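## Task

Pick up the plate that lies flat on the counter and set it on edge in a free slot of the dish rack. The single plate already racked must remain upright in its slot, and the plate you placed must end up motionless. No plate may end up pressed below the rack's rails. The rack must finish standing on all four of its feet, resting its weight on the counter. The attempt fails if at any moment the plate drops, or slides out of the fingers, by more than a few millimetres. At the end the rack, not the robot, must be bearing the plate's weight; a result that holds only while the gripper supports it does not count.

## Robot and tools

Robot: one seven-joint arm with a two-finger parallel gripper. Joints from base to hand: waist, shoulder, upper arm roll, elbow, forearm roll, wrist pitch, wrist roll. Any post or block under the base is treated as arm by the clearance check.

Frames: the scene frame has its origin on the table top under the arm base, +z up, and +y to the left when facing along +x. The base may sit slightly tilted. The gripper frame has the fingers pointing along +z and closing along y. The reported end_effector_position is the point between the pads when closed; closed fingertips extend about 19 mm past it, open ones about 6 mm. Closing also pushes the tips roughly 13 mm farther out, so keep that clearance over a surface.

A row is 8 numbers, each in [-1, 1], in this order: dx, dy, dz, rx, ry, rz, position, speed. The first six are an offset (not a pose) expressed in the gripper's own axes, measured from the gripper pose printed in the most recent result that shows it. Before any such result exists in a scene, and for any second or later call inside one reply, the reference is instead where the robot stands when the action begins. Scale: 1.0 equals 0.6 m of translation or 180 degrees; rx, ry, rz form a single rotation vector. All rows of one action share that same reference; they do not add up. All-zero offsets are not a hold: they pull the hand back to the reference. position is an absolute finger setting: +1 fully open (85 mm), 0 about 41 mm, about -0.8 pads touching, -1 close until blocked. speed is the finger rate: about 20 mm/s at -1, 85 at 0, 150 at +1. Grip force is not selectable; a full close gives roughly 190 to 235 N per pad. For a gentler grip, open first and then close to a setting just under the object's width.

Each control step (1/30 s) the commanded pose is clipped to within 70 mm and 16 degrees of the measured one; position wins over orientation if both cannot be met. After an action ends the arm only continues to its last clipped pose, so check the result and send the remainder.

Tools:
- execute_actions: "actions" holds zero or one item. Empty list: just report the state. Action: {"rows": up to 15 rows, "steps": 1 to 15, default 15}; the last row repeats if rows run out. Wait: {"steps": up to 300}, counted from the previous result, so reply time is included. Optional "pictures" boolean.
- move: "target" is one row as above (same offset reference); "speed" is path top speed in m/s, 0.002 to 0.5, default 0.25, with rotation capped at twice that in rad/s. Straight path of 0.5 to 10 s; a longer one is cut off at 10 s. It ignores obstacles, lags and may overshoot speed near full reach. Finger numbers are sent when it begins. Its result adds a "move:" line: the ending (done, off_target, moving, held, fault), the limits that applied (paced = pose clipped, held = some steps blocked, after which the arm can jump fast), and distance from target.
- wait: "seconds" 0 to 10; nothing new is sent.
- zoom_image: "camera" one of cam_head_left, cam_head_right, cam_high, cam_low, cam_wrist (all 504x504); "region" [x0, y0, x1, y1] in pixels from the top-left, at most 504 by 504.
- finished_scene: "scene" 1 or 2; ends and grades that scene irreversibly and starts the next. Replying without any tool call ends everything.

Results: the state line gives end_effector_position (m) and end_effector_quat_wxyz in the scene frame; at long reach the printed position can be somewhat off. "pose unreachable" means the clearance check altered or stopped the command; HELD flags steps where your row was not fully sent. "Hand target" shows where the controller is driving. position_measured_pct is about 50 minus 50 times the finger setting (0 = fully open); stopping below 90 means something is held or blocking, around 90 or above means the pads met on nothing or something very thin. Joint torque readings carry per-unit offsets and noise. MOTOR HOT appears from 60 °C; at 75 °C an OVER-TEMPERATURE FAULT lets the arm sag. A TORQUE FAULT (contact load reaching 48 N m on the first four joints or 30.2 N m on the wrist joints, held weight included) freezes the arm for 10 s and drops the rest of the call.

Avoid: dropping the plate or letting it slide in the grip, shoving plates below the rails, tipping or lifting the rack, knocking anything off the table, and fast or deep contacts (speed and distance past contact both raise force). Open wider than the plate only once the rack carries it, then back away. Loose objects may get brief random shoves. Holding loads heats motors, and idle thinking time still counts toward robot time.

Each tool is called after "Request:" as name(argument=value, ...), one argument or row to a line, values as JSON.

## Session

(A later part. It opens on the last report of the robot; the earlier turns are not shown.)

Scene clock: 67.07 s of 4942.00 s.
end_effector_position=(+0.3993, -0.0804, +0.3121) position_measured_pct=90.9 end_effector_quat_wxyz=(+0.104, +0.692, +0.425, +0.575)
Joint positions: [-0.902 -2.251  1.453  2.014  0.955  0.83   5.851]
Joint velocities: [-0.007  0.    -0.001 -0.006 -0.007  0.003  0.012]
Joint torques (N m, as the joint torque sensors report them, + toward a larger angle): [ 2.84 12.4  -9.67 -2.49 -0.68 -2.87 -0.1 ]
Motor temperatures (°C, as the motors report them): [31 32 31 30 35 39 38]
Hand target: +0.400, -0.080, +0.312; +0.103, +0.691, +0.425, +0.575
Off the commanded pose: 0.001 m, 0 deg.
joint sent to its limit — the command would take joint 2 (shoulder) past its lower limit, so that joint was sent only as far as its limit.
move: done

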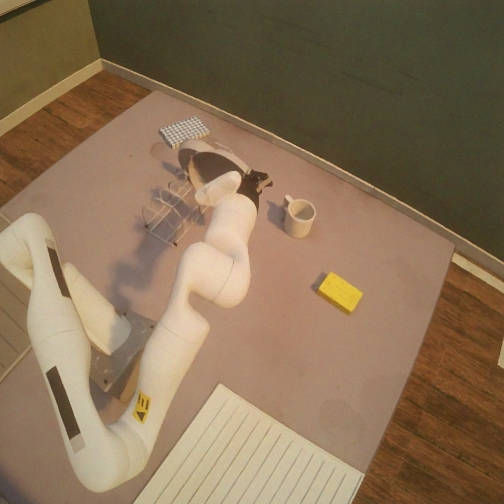

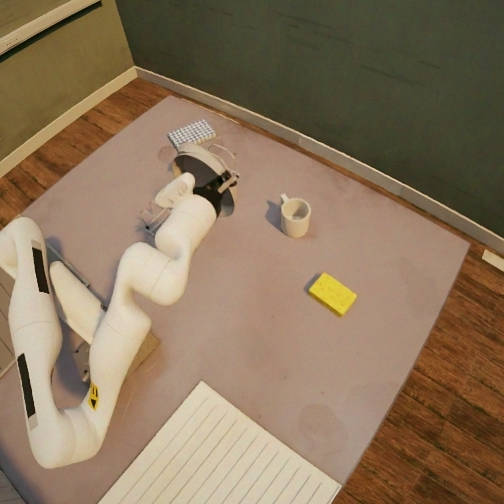

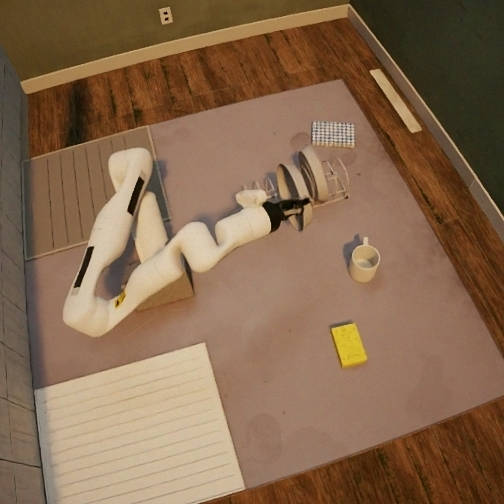

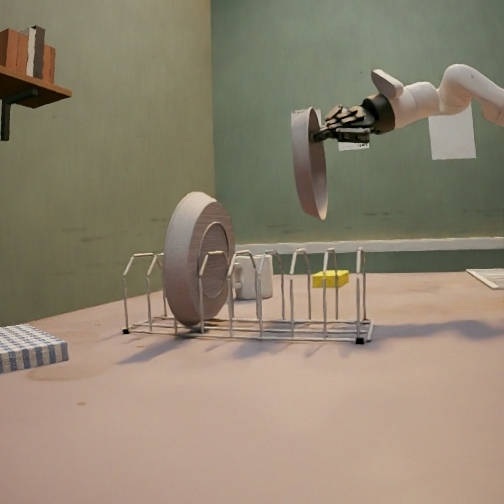

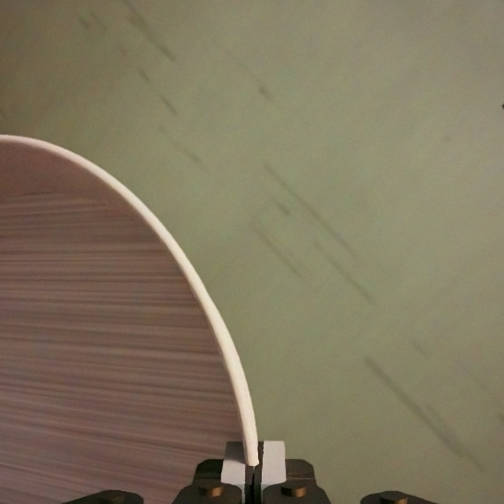

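Request:
move(
  target=[0.1617,-0.1672,0.169,0,0,0,-1,-1],
  speed=0.15,
)

Request:
zoom_image(
  camera="cam_low",
  region=[150, 80, 390, 350],
)

Request:
zoom_image(
  camera="cam_high",
  region=[230, 110, 360, 240],
)

Scene clock: 75.10 s of 4942.00 s.
end_effector_position=(+0.4399, +0.0850, +0.2849) position_measured_pct=90.9 end_effector_quat_wxyz=(+0.104, +0.692, +0.426, +0.574)
Joint positions: [-1.201 -2.058  1.451  2.443  1.891  0.445  4.714]
Joint velocities: [-0.007 -0.021 -0.016  0.013  0.036  0.028 -0.037]
Joint torques (N m, as the joint torque sensors report them, + toward a larger angle): [ 4.17 11.21 -7.95 -4.57  1.22 -2.31 -0.4 ]
Motor temperatures (°C, as the motors report them): [31 32 31 30 35 39 38]
Hand target: +0.440, +0.085, +0.285; +0.104, +0.692, +0.425, +0.575
Off the commanded pose: 0.000 m, 0 deg.
After step 90, 3.07 s passed at rest.
move: done

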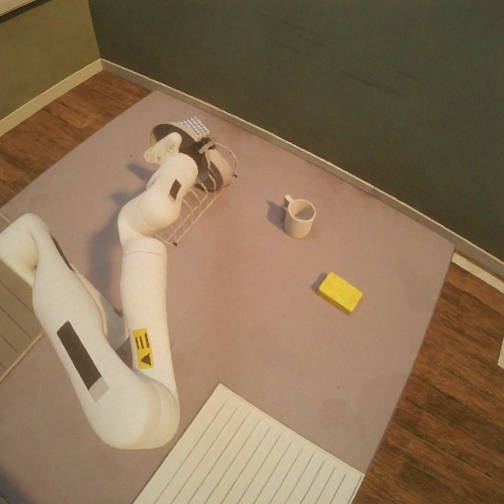

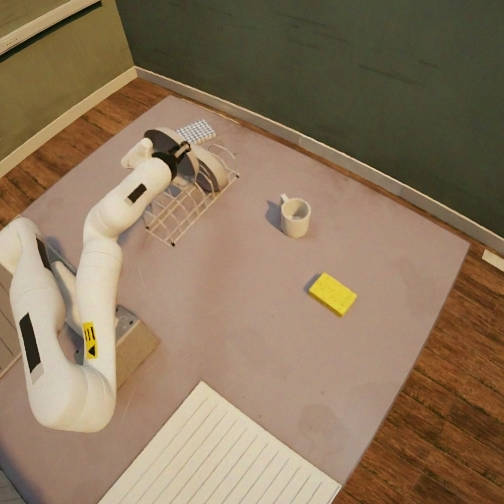

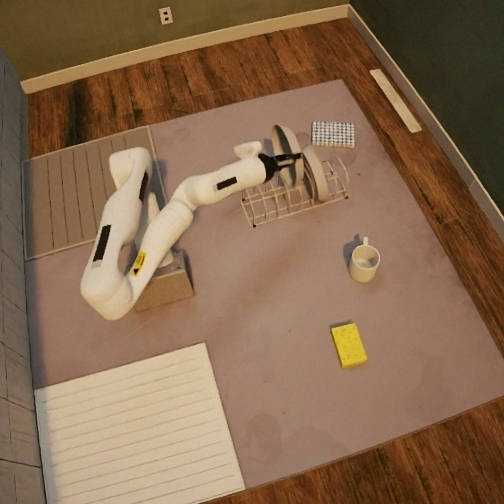

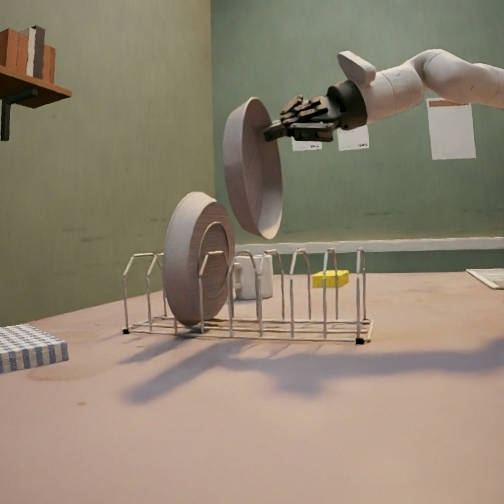

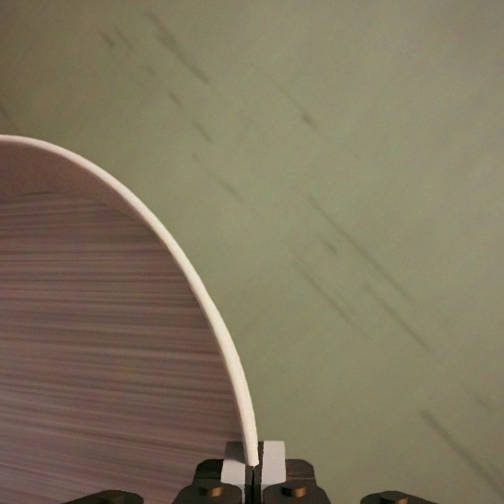

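Region (150, 80, 390, 350) of cam_low's 504x504 image, scaled by 1.867, with more detail than that image has.

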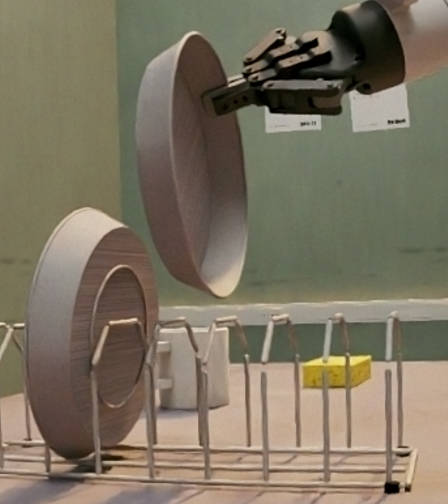

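Region (230, 110, 360, 240) of cam_high's 504x504 image, scaled by 3.877, with more detail than that image has.

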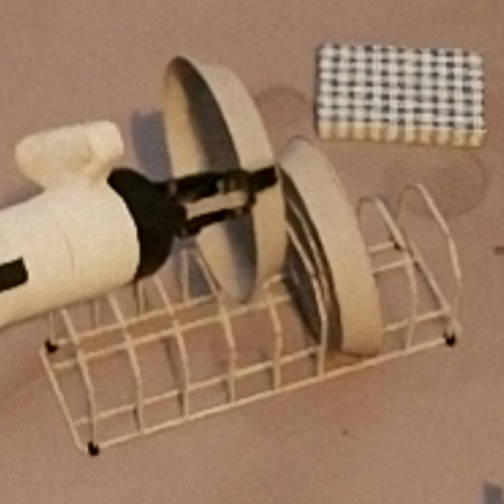

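Request:
move(
  target=[-0.0095,-0.0137,-0.006,-0.0157,0.014,-0.0071,-1,-1],
  speed=0.05,
)

Request:
zoom_image(
  camera="cam_low",
  region=[150, 80, 390, 350],
)

Scene clock: 81.37 s of 4942.00 s.
end_effector_position=(+0.4330, +0.0846, +0.2765) position_measured_pct=90.9 end_effector_quat_wxyz=(+0.119, +0.672, +0.422, +0.598)
Joint positions: [-1.159 -2.183  1.483  2.489  2.013  0.482  4.718]
Joint velocities: [ 0.008 -0.015  0.004  0.003  0.013 -0.    -0.003]
Joint torques (N m, as the joint torque sensors report them, + toward a larger angle): [ 4.02 11.03 -7.79 -3.26  1.57 -2.26 -0.42]
Motor temperatures (°C, as the motors report them): [31 32 31 30 35 39 38]
Hand target: +0.433, +0.085, +0.277; +0.118, +0.671, +0.421, +0.598
Off the commanded pose: 0.000 m, 0 deg.
After step 90, 2.33 s passed at rest.
move: done

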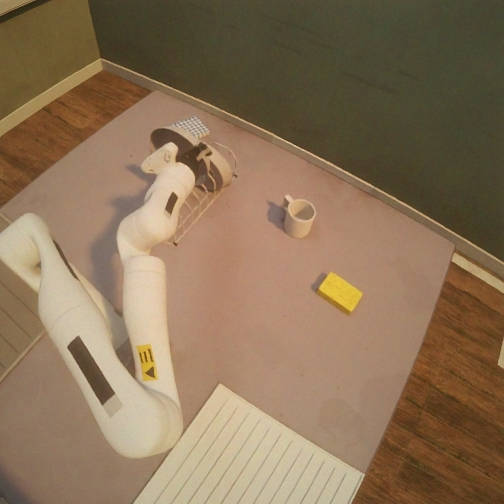

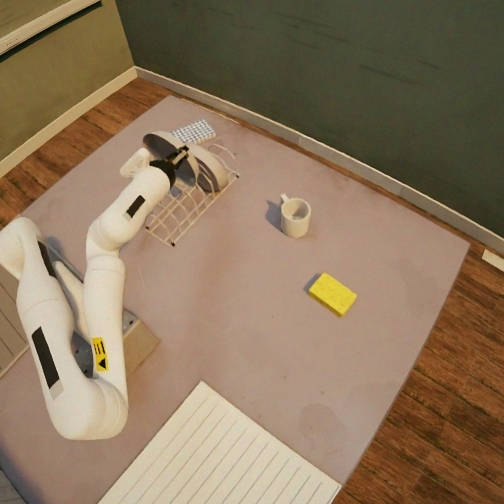

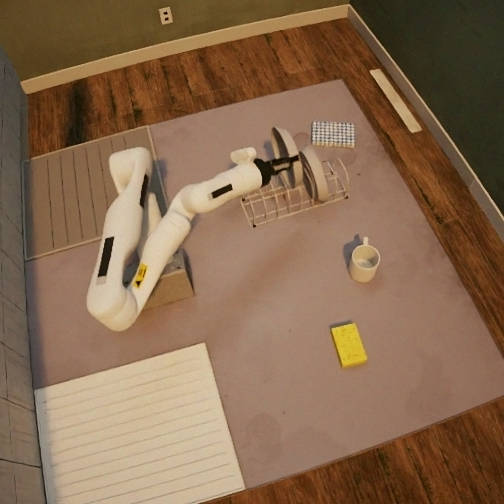

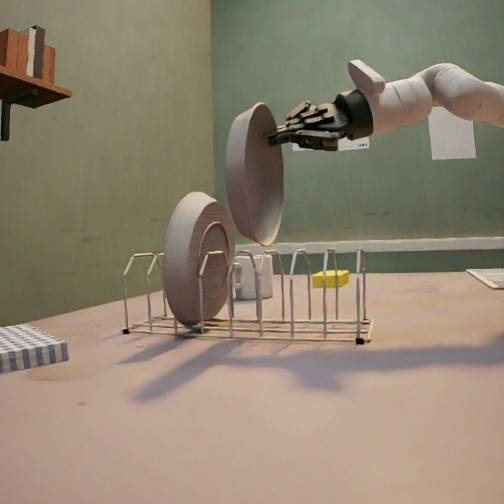

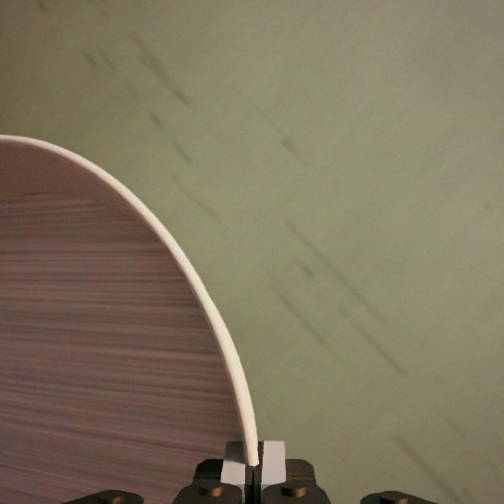

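Region (150, 80, 390, 350) of cam_low's 504x504 image, scaled by 1.867, with more detail than that image has.

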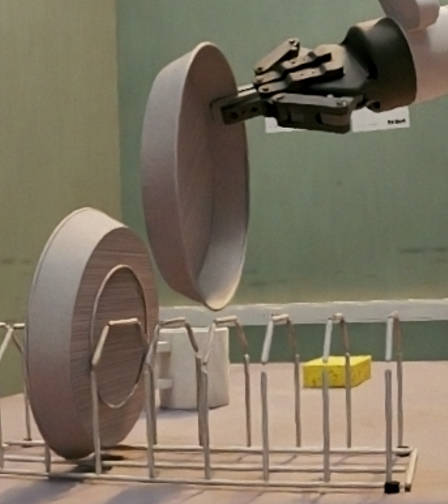

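Request:
move(
  target=[-0.0468,-0.0442,0.0173,0,0,0,-1,-1],
  speed=0.035,
)

Request:
zoom_image(
  camera="cam_low",
  region=[200, 180, 320, 350],
)

Request:
zoom_image(
  camera="cam_high",
  region=[250, 125, 350, 225],
)

Scene clock: 88.57 s of 4942.00 s.
end_effector_position=(+0.4332, +0.0842, +0.2364) position_measured_pct=90.9 end_effector_quat_wxyz=(+0.119, +0.672, +0.422, +0.597)
Joint positions: [-1.146 -2.251  1.637  2.507  2.217  0.458  4.668]
Joint velocities: [-0.     0.003  0.005  0.003  0.021 -0.002 -0.014]
Joint torques (N m, as the joint torque sensors report them, + toward a larger angle): [ 3.96 10.17 -7.85 -0.8   1.41 -2.06 -0.29]
Motor temperatures (°C, as the motors report them): [31 32 31 30 35 39 38]
Hand target: +0.433, +0.085, +0.236; +0.119, +0.672, +0.422, +0.597
Off the commanded pose: 0.000 m, 0 deg.
joint sent to its limit — the command would take joint 2 (shoulder) past its lower limit, so that joint was sent only as far as its limit.
After step 90, 2.77 s passed at rest.
move: done

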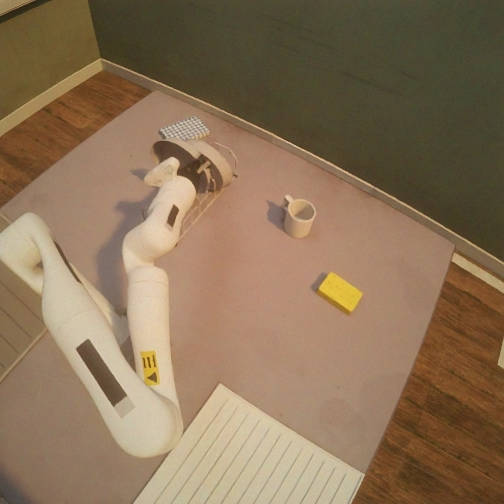

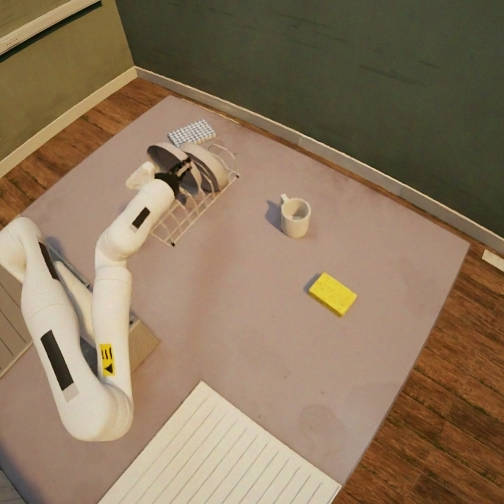

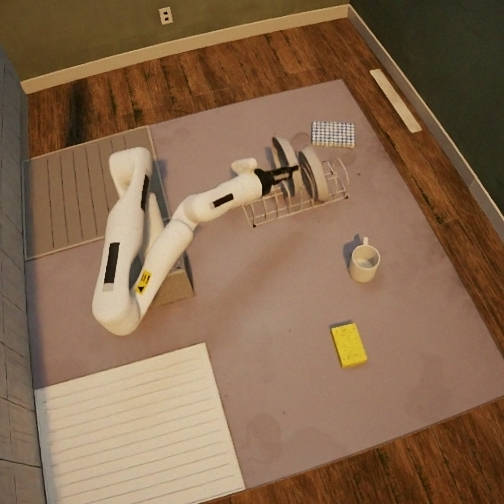

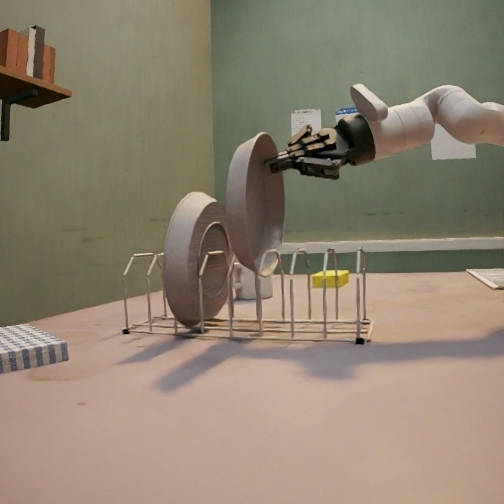

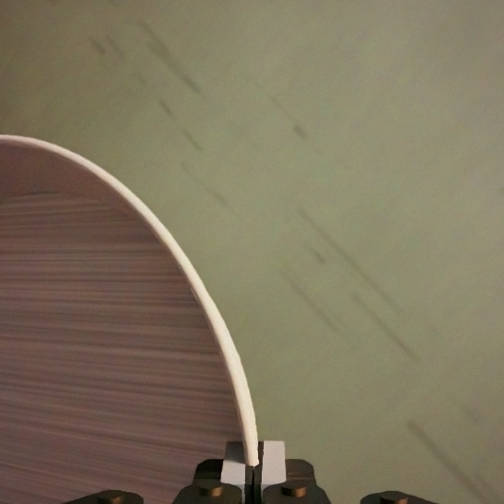

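Region (200, 180, 320, 350) of cam_low's 504x504 image, scaled by 2.965, with more detail than that image has; it fills the left 356 columns of this view, and the rest is white.

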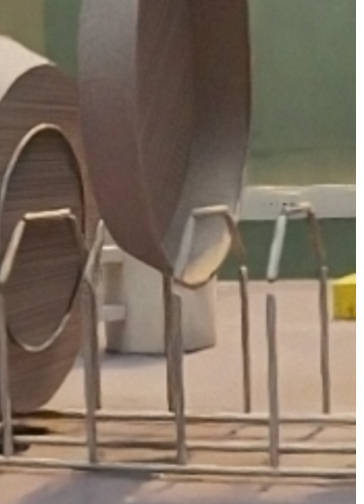

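Region (250, 125, 350, 225) of cam_high's 504x504 image, scaled by 5.040, with more detail than that image has.

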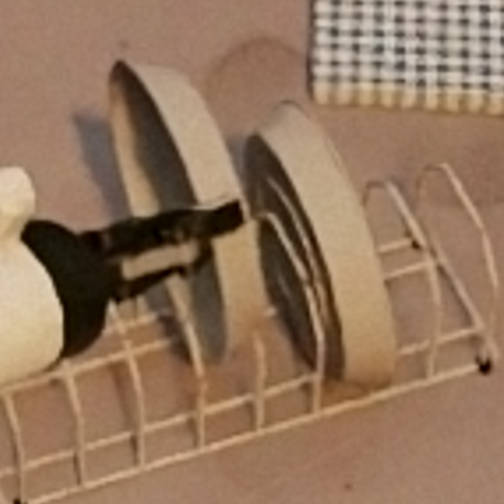

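Request:
move(
  target=[-0.0527,-0.0497,0.0194,0,0,0,-1,-1],
  speed=0.03,
)

Request:
zoom_image(
  camera="cam_low",
  region=[160, 230, 320, 350],
)

Request:
zoom_image(
  camera="cam_high",
  region=[250, 125, 350, 225],
)

Scene clock: 93.37 s of 4942.00 s.
end_effector_position=(+0.4333, +0.0835, +0.1912) position_measured_pct=90.9 end_effector_quat_wxyz=(+0.120, +0.672, +0.422, +0.597)
Joint positions: [-1.156 -2.251  1.873  2.502  2.667  0.368  4.389]
Joint velocities: [-0.    -0.001  0.006  0.003  0.044 -0.005 -0.038]
Joint torques (N m, as the joint torque sensors report them, + toward a larger angle): [ 4.11 10.53 -8.18  1.2   0.9  -1.35 -0.27]
Motor temperatures (°C, as the motors report them): [31 32 31 30 35 39 38]
Hand target: +0.433, +0.084, +0.191; +0.119, +0.672, +0.422, +0.597
Off the commanded pose: 0.001 m, 0 deg.
joint sent to its limit — the command would take joint 2 (shoulder) past its lower limit, so that joint was sent only as far as its limit.
move: done

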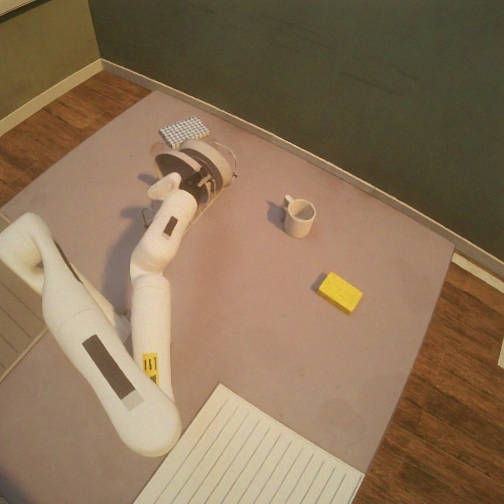

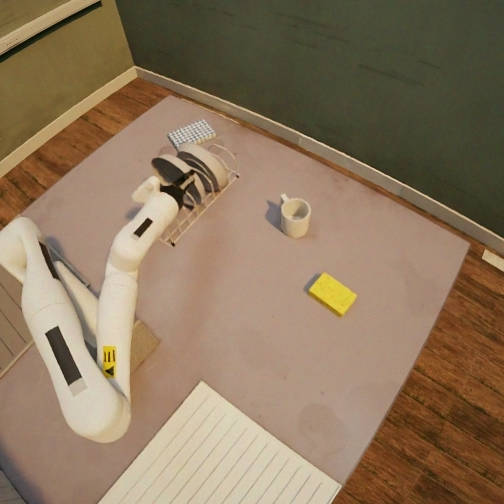

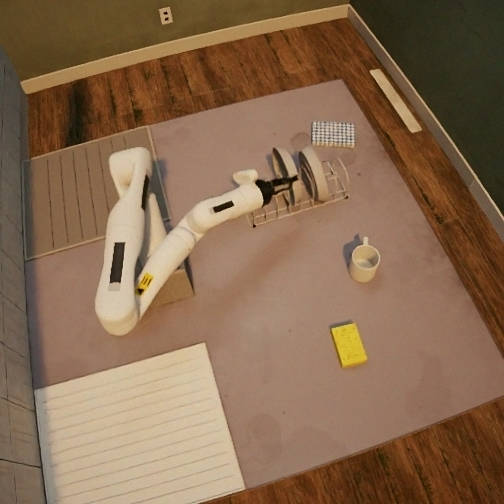

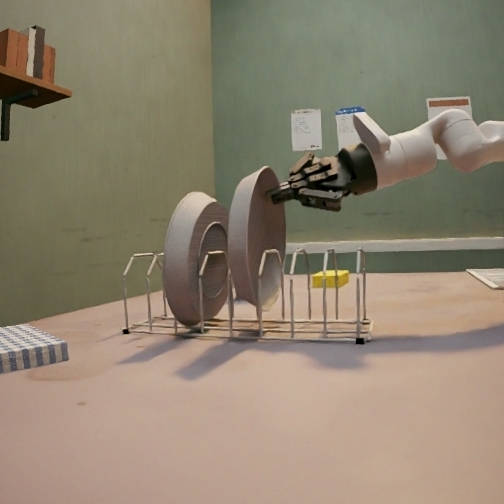

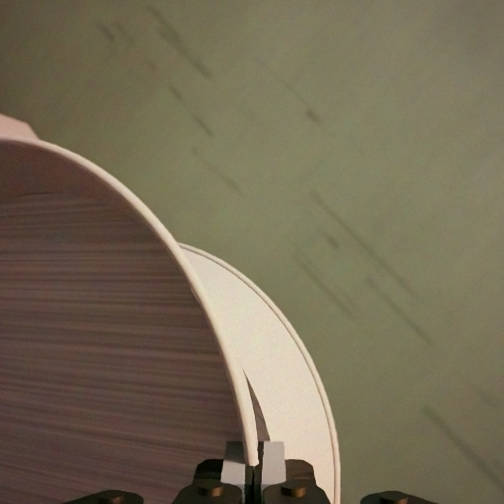

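Region (160, 230, 320, 350) of cam_low's 504x504 image, scaled by 3.150, with more detail than that image has; it fills the top 378 rows of this view, and the rest is white.

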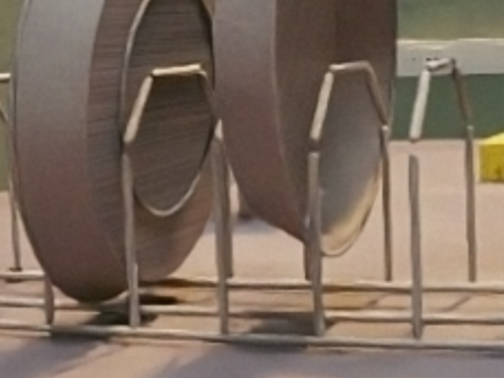

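Region (250, 125, 350, 225) of cam_high's 504x504 image, scaled by 5.040, with more detail than that image has.

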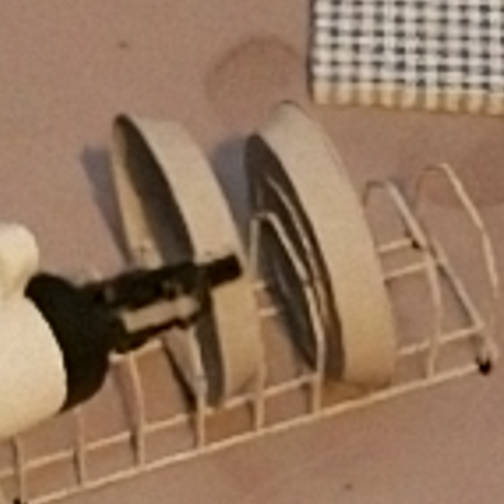

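Request:
move(
  target=[-0.0233,-0.017,0.0027,0,0,0,-1,-1],
  speed=0.02,
)

Request:
zoom_image(
  camera="cam_low",
  region=[160, 230, 320, 350],
)

Request:
zoom_image(
  camera="cam_high",
  region=[250, 125, 350, 225],
)

Scene clock: 103.43 s of 4942.00 s.
end_effector_position=(+0.4318, +0.0793, +0.1746) position_measured_pct=90.9 end_effector_quat_wxyz=(+0.121, +0.672, +0.422, +0.596)
Joint positions: [-1.15  -2.251  1.963  2.488  2.85   0.334  4.271]
Joint velocities: [-0.001  0.001  0.01   0.     0.035  0.    -0.03 ]
Joint torques (N m, as the joint torque sensors report them, + toward a larger angle): [ 3.11 10.62 -6.63  2.02  1.21 -1.16 -0.32]
Motor temperatures (°C, as the motors report them): [31 32 31 30 35 39 38]
Hand target: +0.431, +0.080, +0.174; +0.120, +0.672, +0.422, +0.596
Off the commanded pose: 0.001 m, 0 deg.
joint sent to its limit — the command would take joint 2 (shoulder) past its lower limit, so that joint was sent only as far as its limit.
After step 90, 5.93 s passed at rest.
move: done

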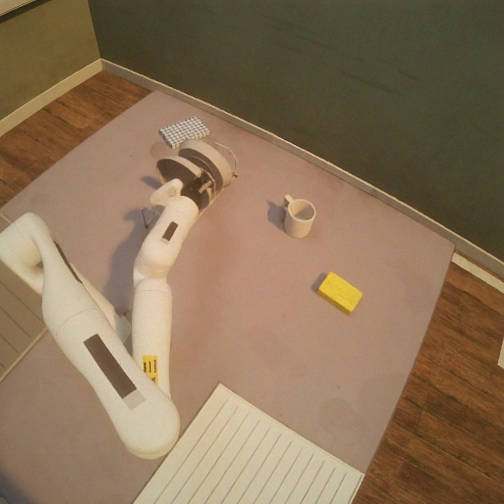

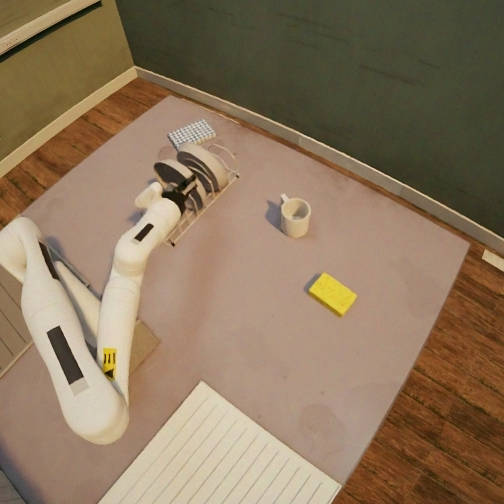

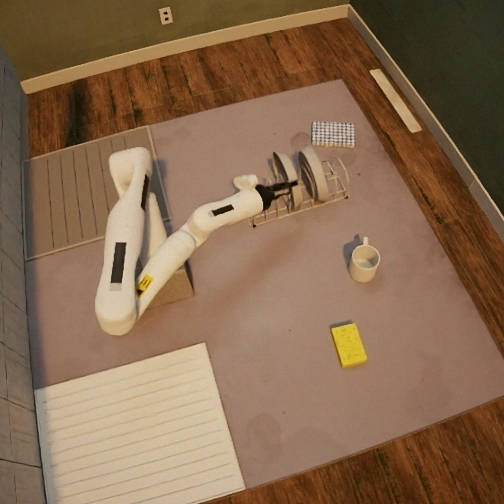

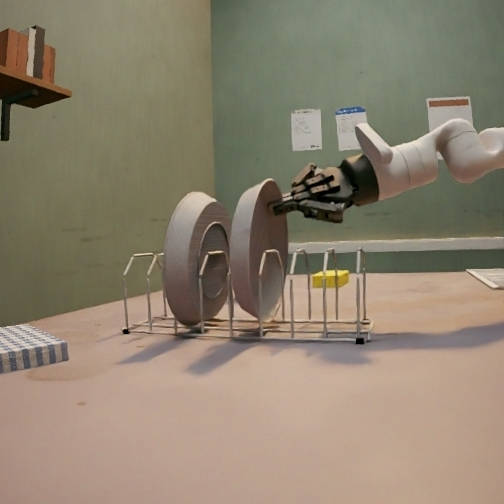

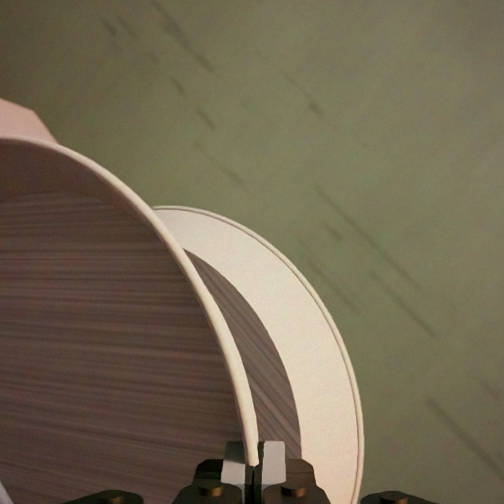

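Region (160, 230, 320, 350) of cam_low's 504x504 image, scaled by 3.150, with more detail than that image has; it fills the top 378 rows of this view, and the rest is white.

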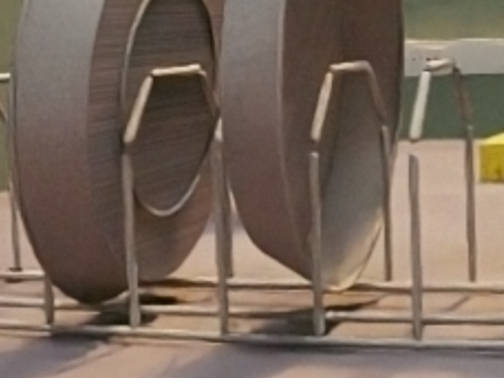

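Region (250, 125, 350, 225) of cam_high's 504x504 image, scaled by 5.040, with more detail than that image has.

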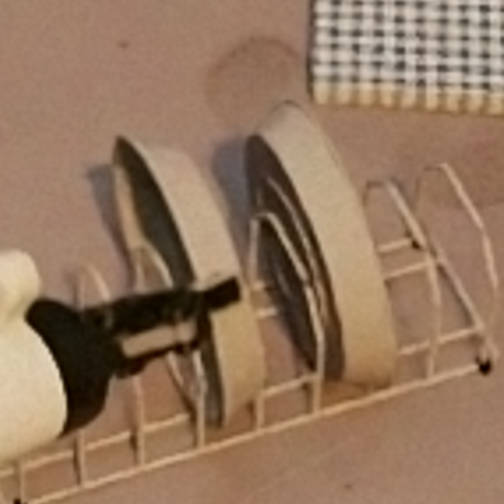

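Request:
move(
  target=[0.001,0.0007,0.0043,0.0078,0.0074,-0.0029,-1,-1],
  speed=0.02,
)

Request:
move(
  target=[-0.0035,-0.0033,0.0013,0,0,0,-1,-1],
  speed=0.01,
)

Request:
zoom_image(
  camera="cam_low",
  region=[160, 230, 320, 350],
)

Scene clock: 111.47 s of 4942.00 s.
end_effector_position=(+0.4348, +0.0797, +0.1751) position_measured_pct=90.9 end_effector_quat_wxyz=(+0.111, +0.665, +0.433, +0.599)
Joint positions: [-1.16  -2.232  1.967  2.453  2.847  0.263  4.274]
Joint velocities: [-0.002  0.003  0.    -0.004 -0.002 -0.005  0.   ]
Joint torques (N m, as the joint torque sensors report them, + toward a larger angle): [ 3.78 11.49 -7.41  2.36  0.75 -1.39 -0.2 ]
Motor temperatures (°C, as the motors report them): [31 32 31 30 35 39 38]
Hand target: +0.434, +0.080, +0.175; +0.111, +0.665, +0.434, +0.598
Off the commanded pose: 0.001 m, 0 deg.
After step 90, 3.93 s passed at rest.
move: done

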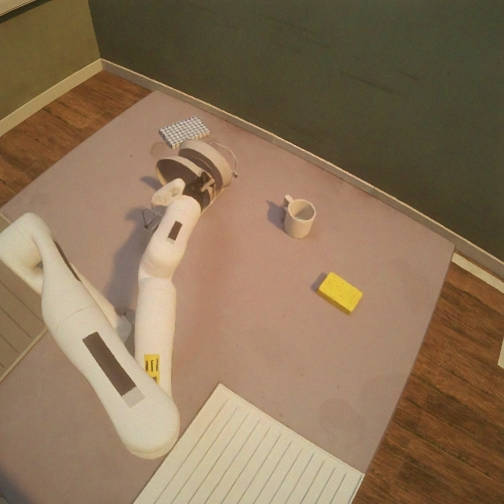

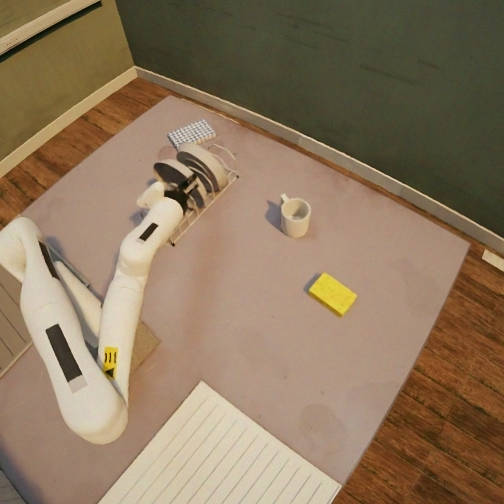

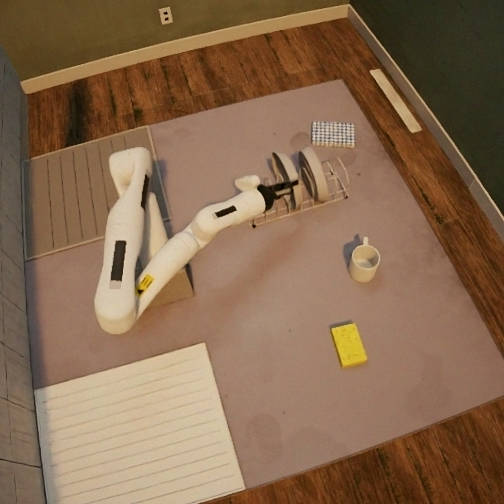

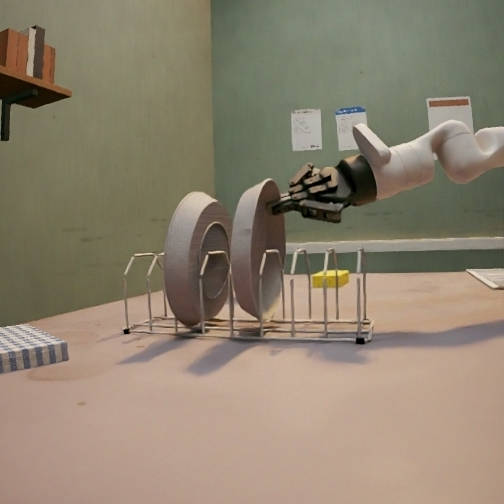

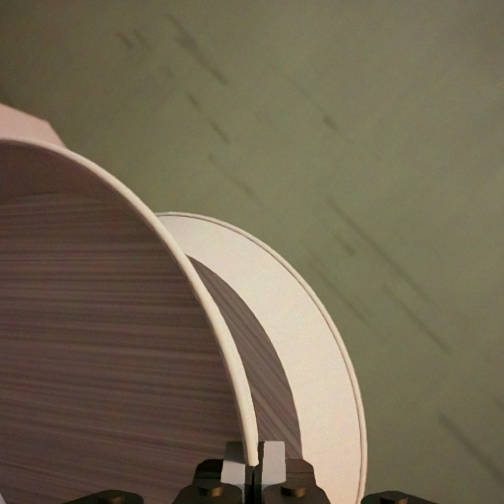

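Scene clock: 112.17 s of 4942.00 s.
end_effector_position=(+0.4352, +0.0791, +0.1723) position_measured_pct=90.9 end_effector_quat_wxyz=(+0.112, +0.665, +0.433, +0.599)
Joint positions: [-1.158 -2.24   1.975  2.451  2.854  0.264  4.279]
Joint velocities: [-0.001 -0.001  0.002  0.001  0.001 -0.    -0.   ]
Joint torques (N m, as the joint torque sensors report them, + toward a larger angle): [ 3.65 11.74 -7.49  2.16  0.8  -1.21 -0.12]
Motor temperatures (°C, as the motors report them): [31 32 31 30 35 39 38]
Hand target: +0.435, +0.080, +0.172; +0.111, +0.665, +0.433, +0.599
Off the commanded pose: 0.001 m, 0 deg.
move: done

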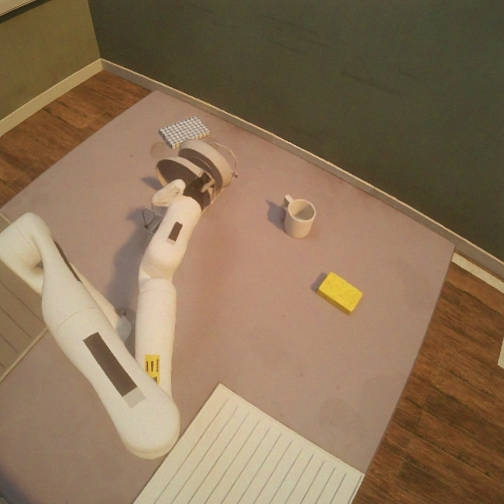

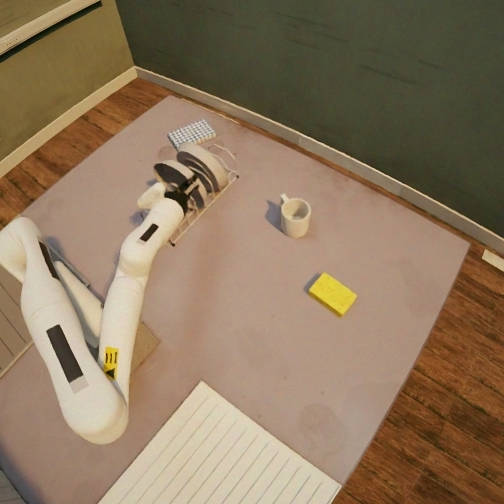

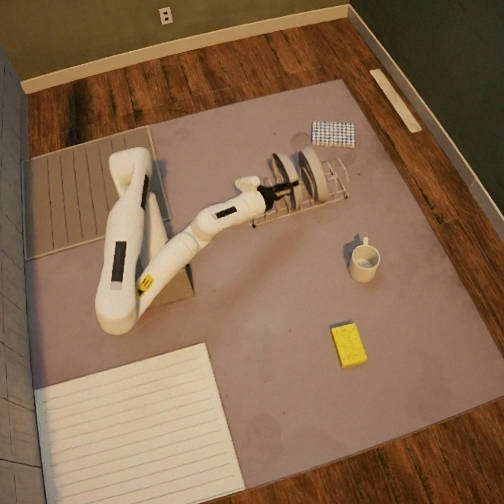

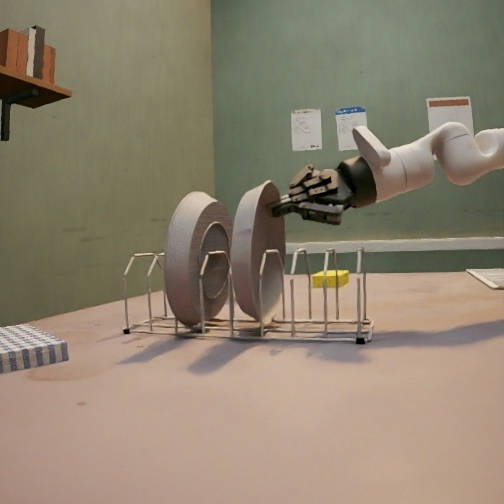

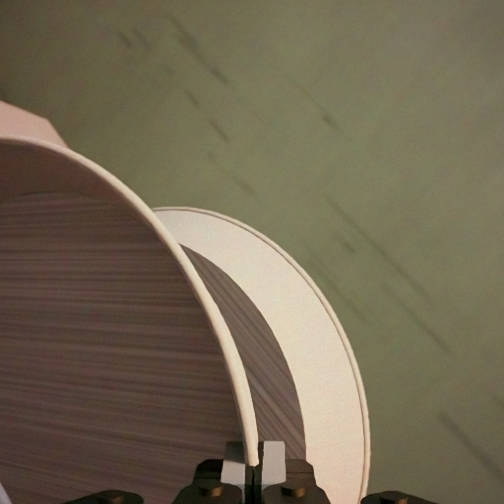

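Region (160, 230, 320, 350) of cam_low's 504x504 image, scaled by 3.150, with more detail than that image has; it fills the top 378 rows of this view, and the rest is white.

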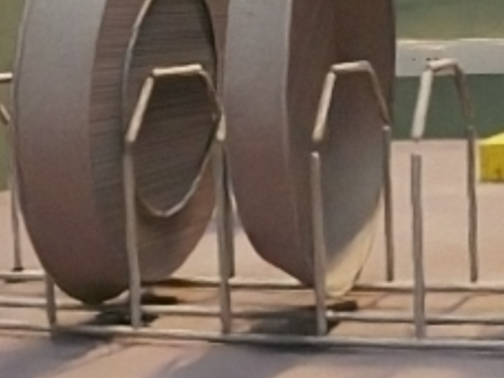

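Request:
move(
  target=[-0.0017,-0.0043,0.0032,0,0,0,-1,-1],
  speed=0.008,
)

Request:
zoom_image(
  camera="cam_low",
  region=[160, 230, 320, 350],
)

Request:
zoom_image(
  camera="cam_high",
  region=[250, 125, 350, 225],
)

Scene clock: 116.63 s of 4942.00 s.
end_effector_position=(+0.4360, +0.0802, +0.1695) position_measured_pct=90.9 end_effector_quat_wxyz=(+0.112, +0.665, +0.432, +0.599)
Joint positions: [-1.161 -2.251  1.979  2.451  2.86   0.273  4.283]
Joint velocities: [-0.001 -0.003  0.     0.001  0.001  0.     0.   ]
Joint torques (N m, as the joint torque sensors report them, + toward a larger angle): [ 3.87 10.99 -7.72  1.96  1.16 -1.36 -0.22]
Motor temperatures (°C, as the motors report them): [31 32 31 30 35 39 38]
Hand target: +0.436, +0.081, +0.169; +0.112, +0.665, +0.433, +0.599
Off the commanded pose: 0.000 m, 0 deg.
After step 90, 0.77 s passed at rest.
move: done

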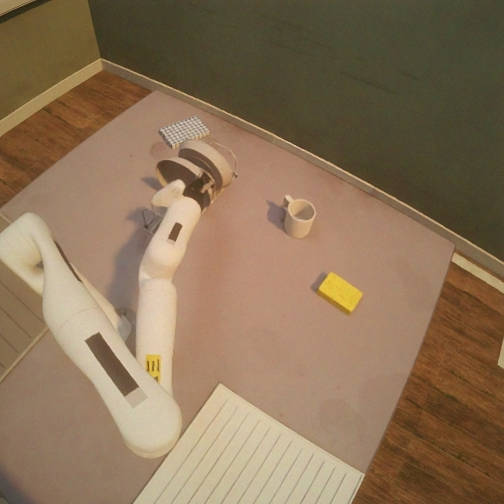

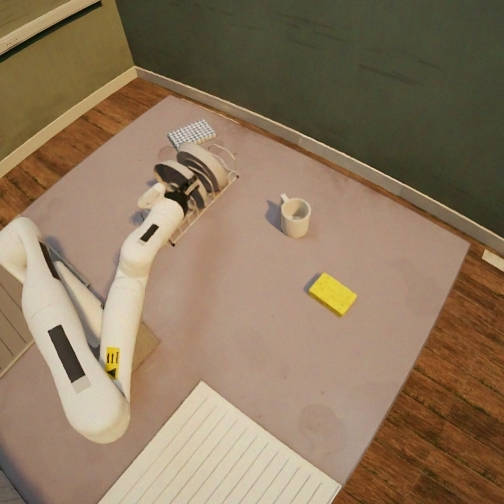

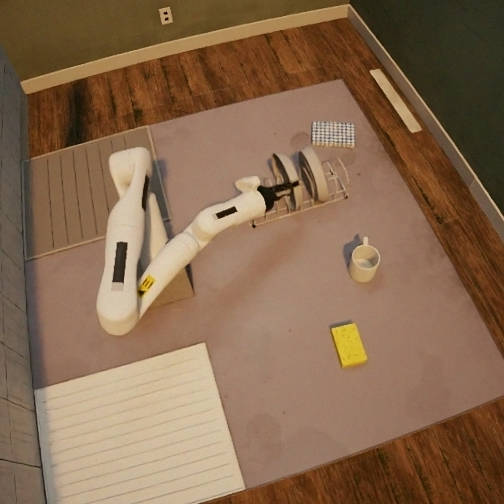

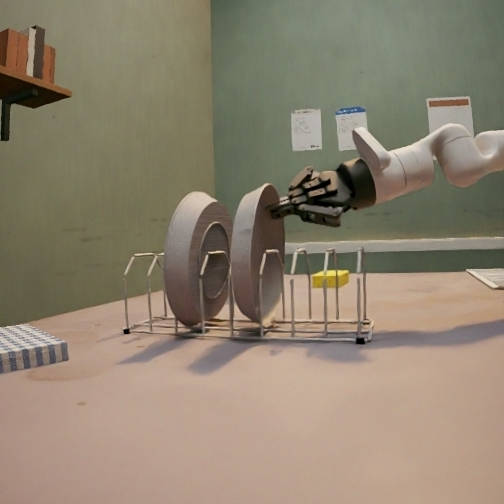

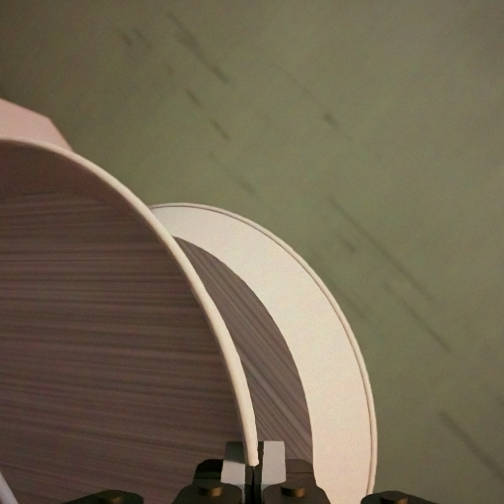

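Region (160, 230, 320, 350) of cam_low's 504x504 image, scaled by 3.150, with more detail than that image has; it fills the top 378 rows of this view, and the rest is white.

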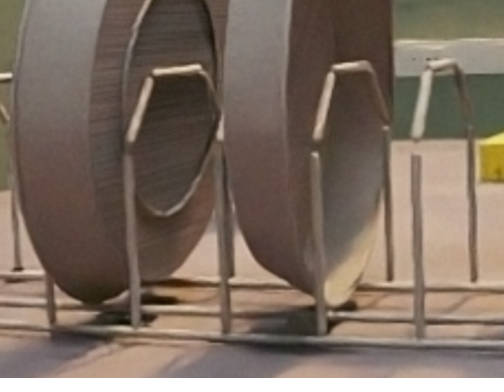

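Region (250, 125, 350, 225) of cam_high's 504x504 image, scaled by 5.040, with more detail than that image has.

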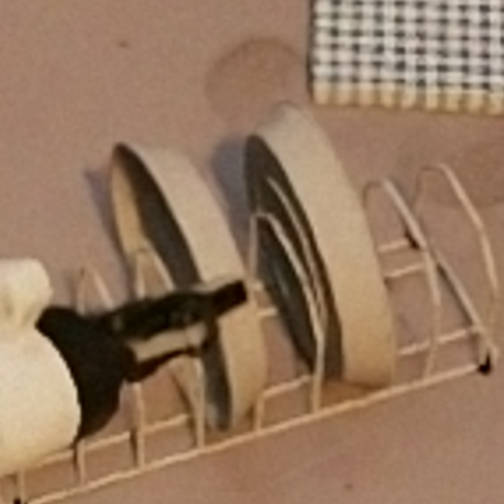

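Request:
execute_actions(
  actions=[
    {"rows":[[-0.0006,-0.0005,0.0002,0,0,0,-1,-1],[-0.0012,-0.0011,0.0004,0,0,0,-1,-1],[-0.0018,-0.0017,0.0006,0,0,0,-1,-1],[-0.0023,-0.0022,0.0009,0,0,0,-1,-1]],"steps":15},
  ],
  pictures=false,
)

Scene clock: 119.83 s of 4942.00 s.
end_effector_position=(+0.4361, +0.0798, +0.1676) position_measured_pct=90.9 end_effector_quat_wxyz=(+0.113, +0.665, +0.433, +0.598)
Joint positions: [-1.162 -2.251  1.987  2.45   2.886  0.272  4.264]
Joint velocities: [-0.001 -0.     0.001  0.     0.008 -0.    -0.008]
Joint torques (N m, as the joint torque sensors report them, + toward a larger angle): [ 3.91 10.67 -7.88  2.12  0.87 -1.2  -0.16]
Motor temperatures (°C, as the motors report them): [31 32 31 30 35 39 38]
Hand target: +0.436, +0.080, +0.167; +0.112, +0.665, +0.432, +0.599
Off the commanded pose: 0.000 m, 0 deg.
joint sent to its limit — the command would take joint 2 (shoulder) past its lower limit, so that joint was sent only as far as its limit.
Steps of this call (steps 1 to 81: nothing new was sent; steps 82 to 96: all 15 steps of this action). Readings (end_effector_position | what the end effector reports):
82: (+0.4361, +0.0802, +0.1695) | position_measured_pct=90.9
83: (+0.4361, +0.0801, +0.1693) | position_measured_pct=90.9
85: (+0.4361, +0.0800, +0.1687) | position_measured_pct=90.9
89: (+0.4361, +0.0798, +0.1677) | position_measured_pct=90.9
96: the state above


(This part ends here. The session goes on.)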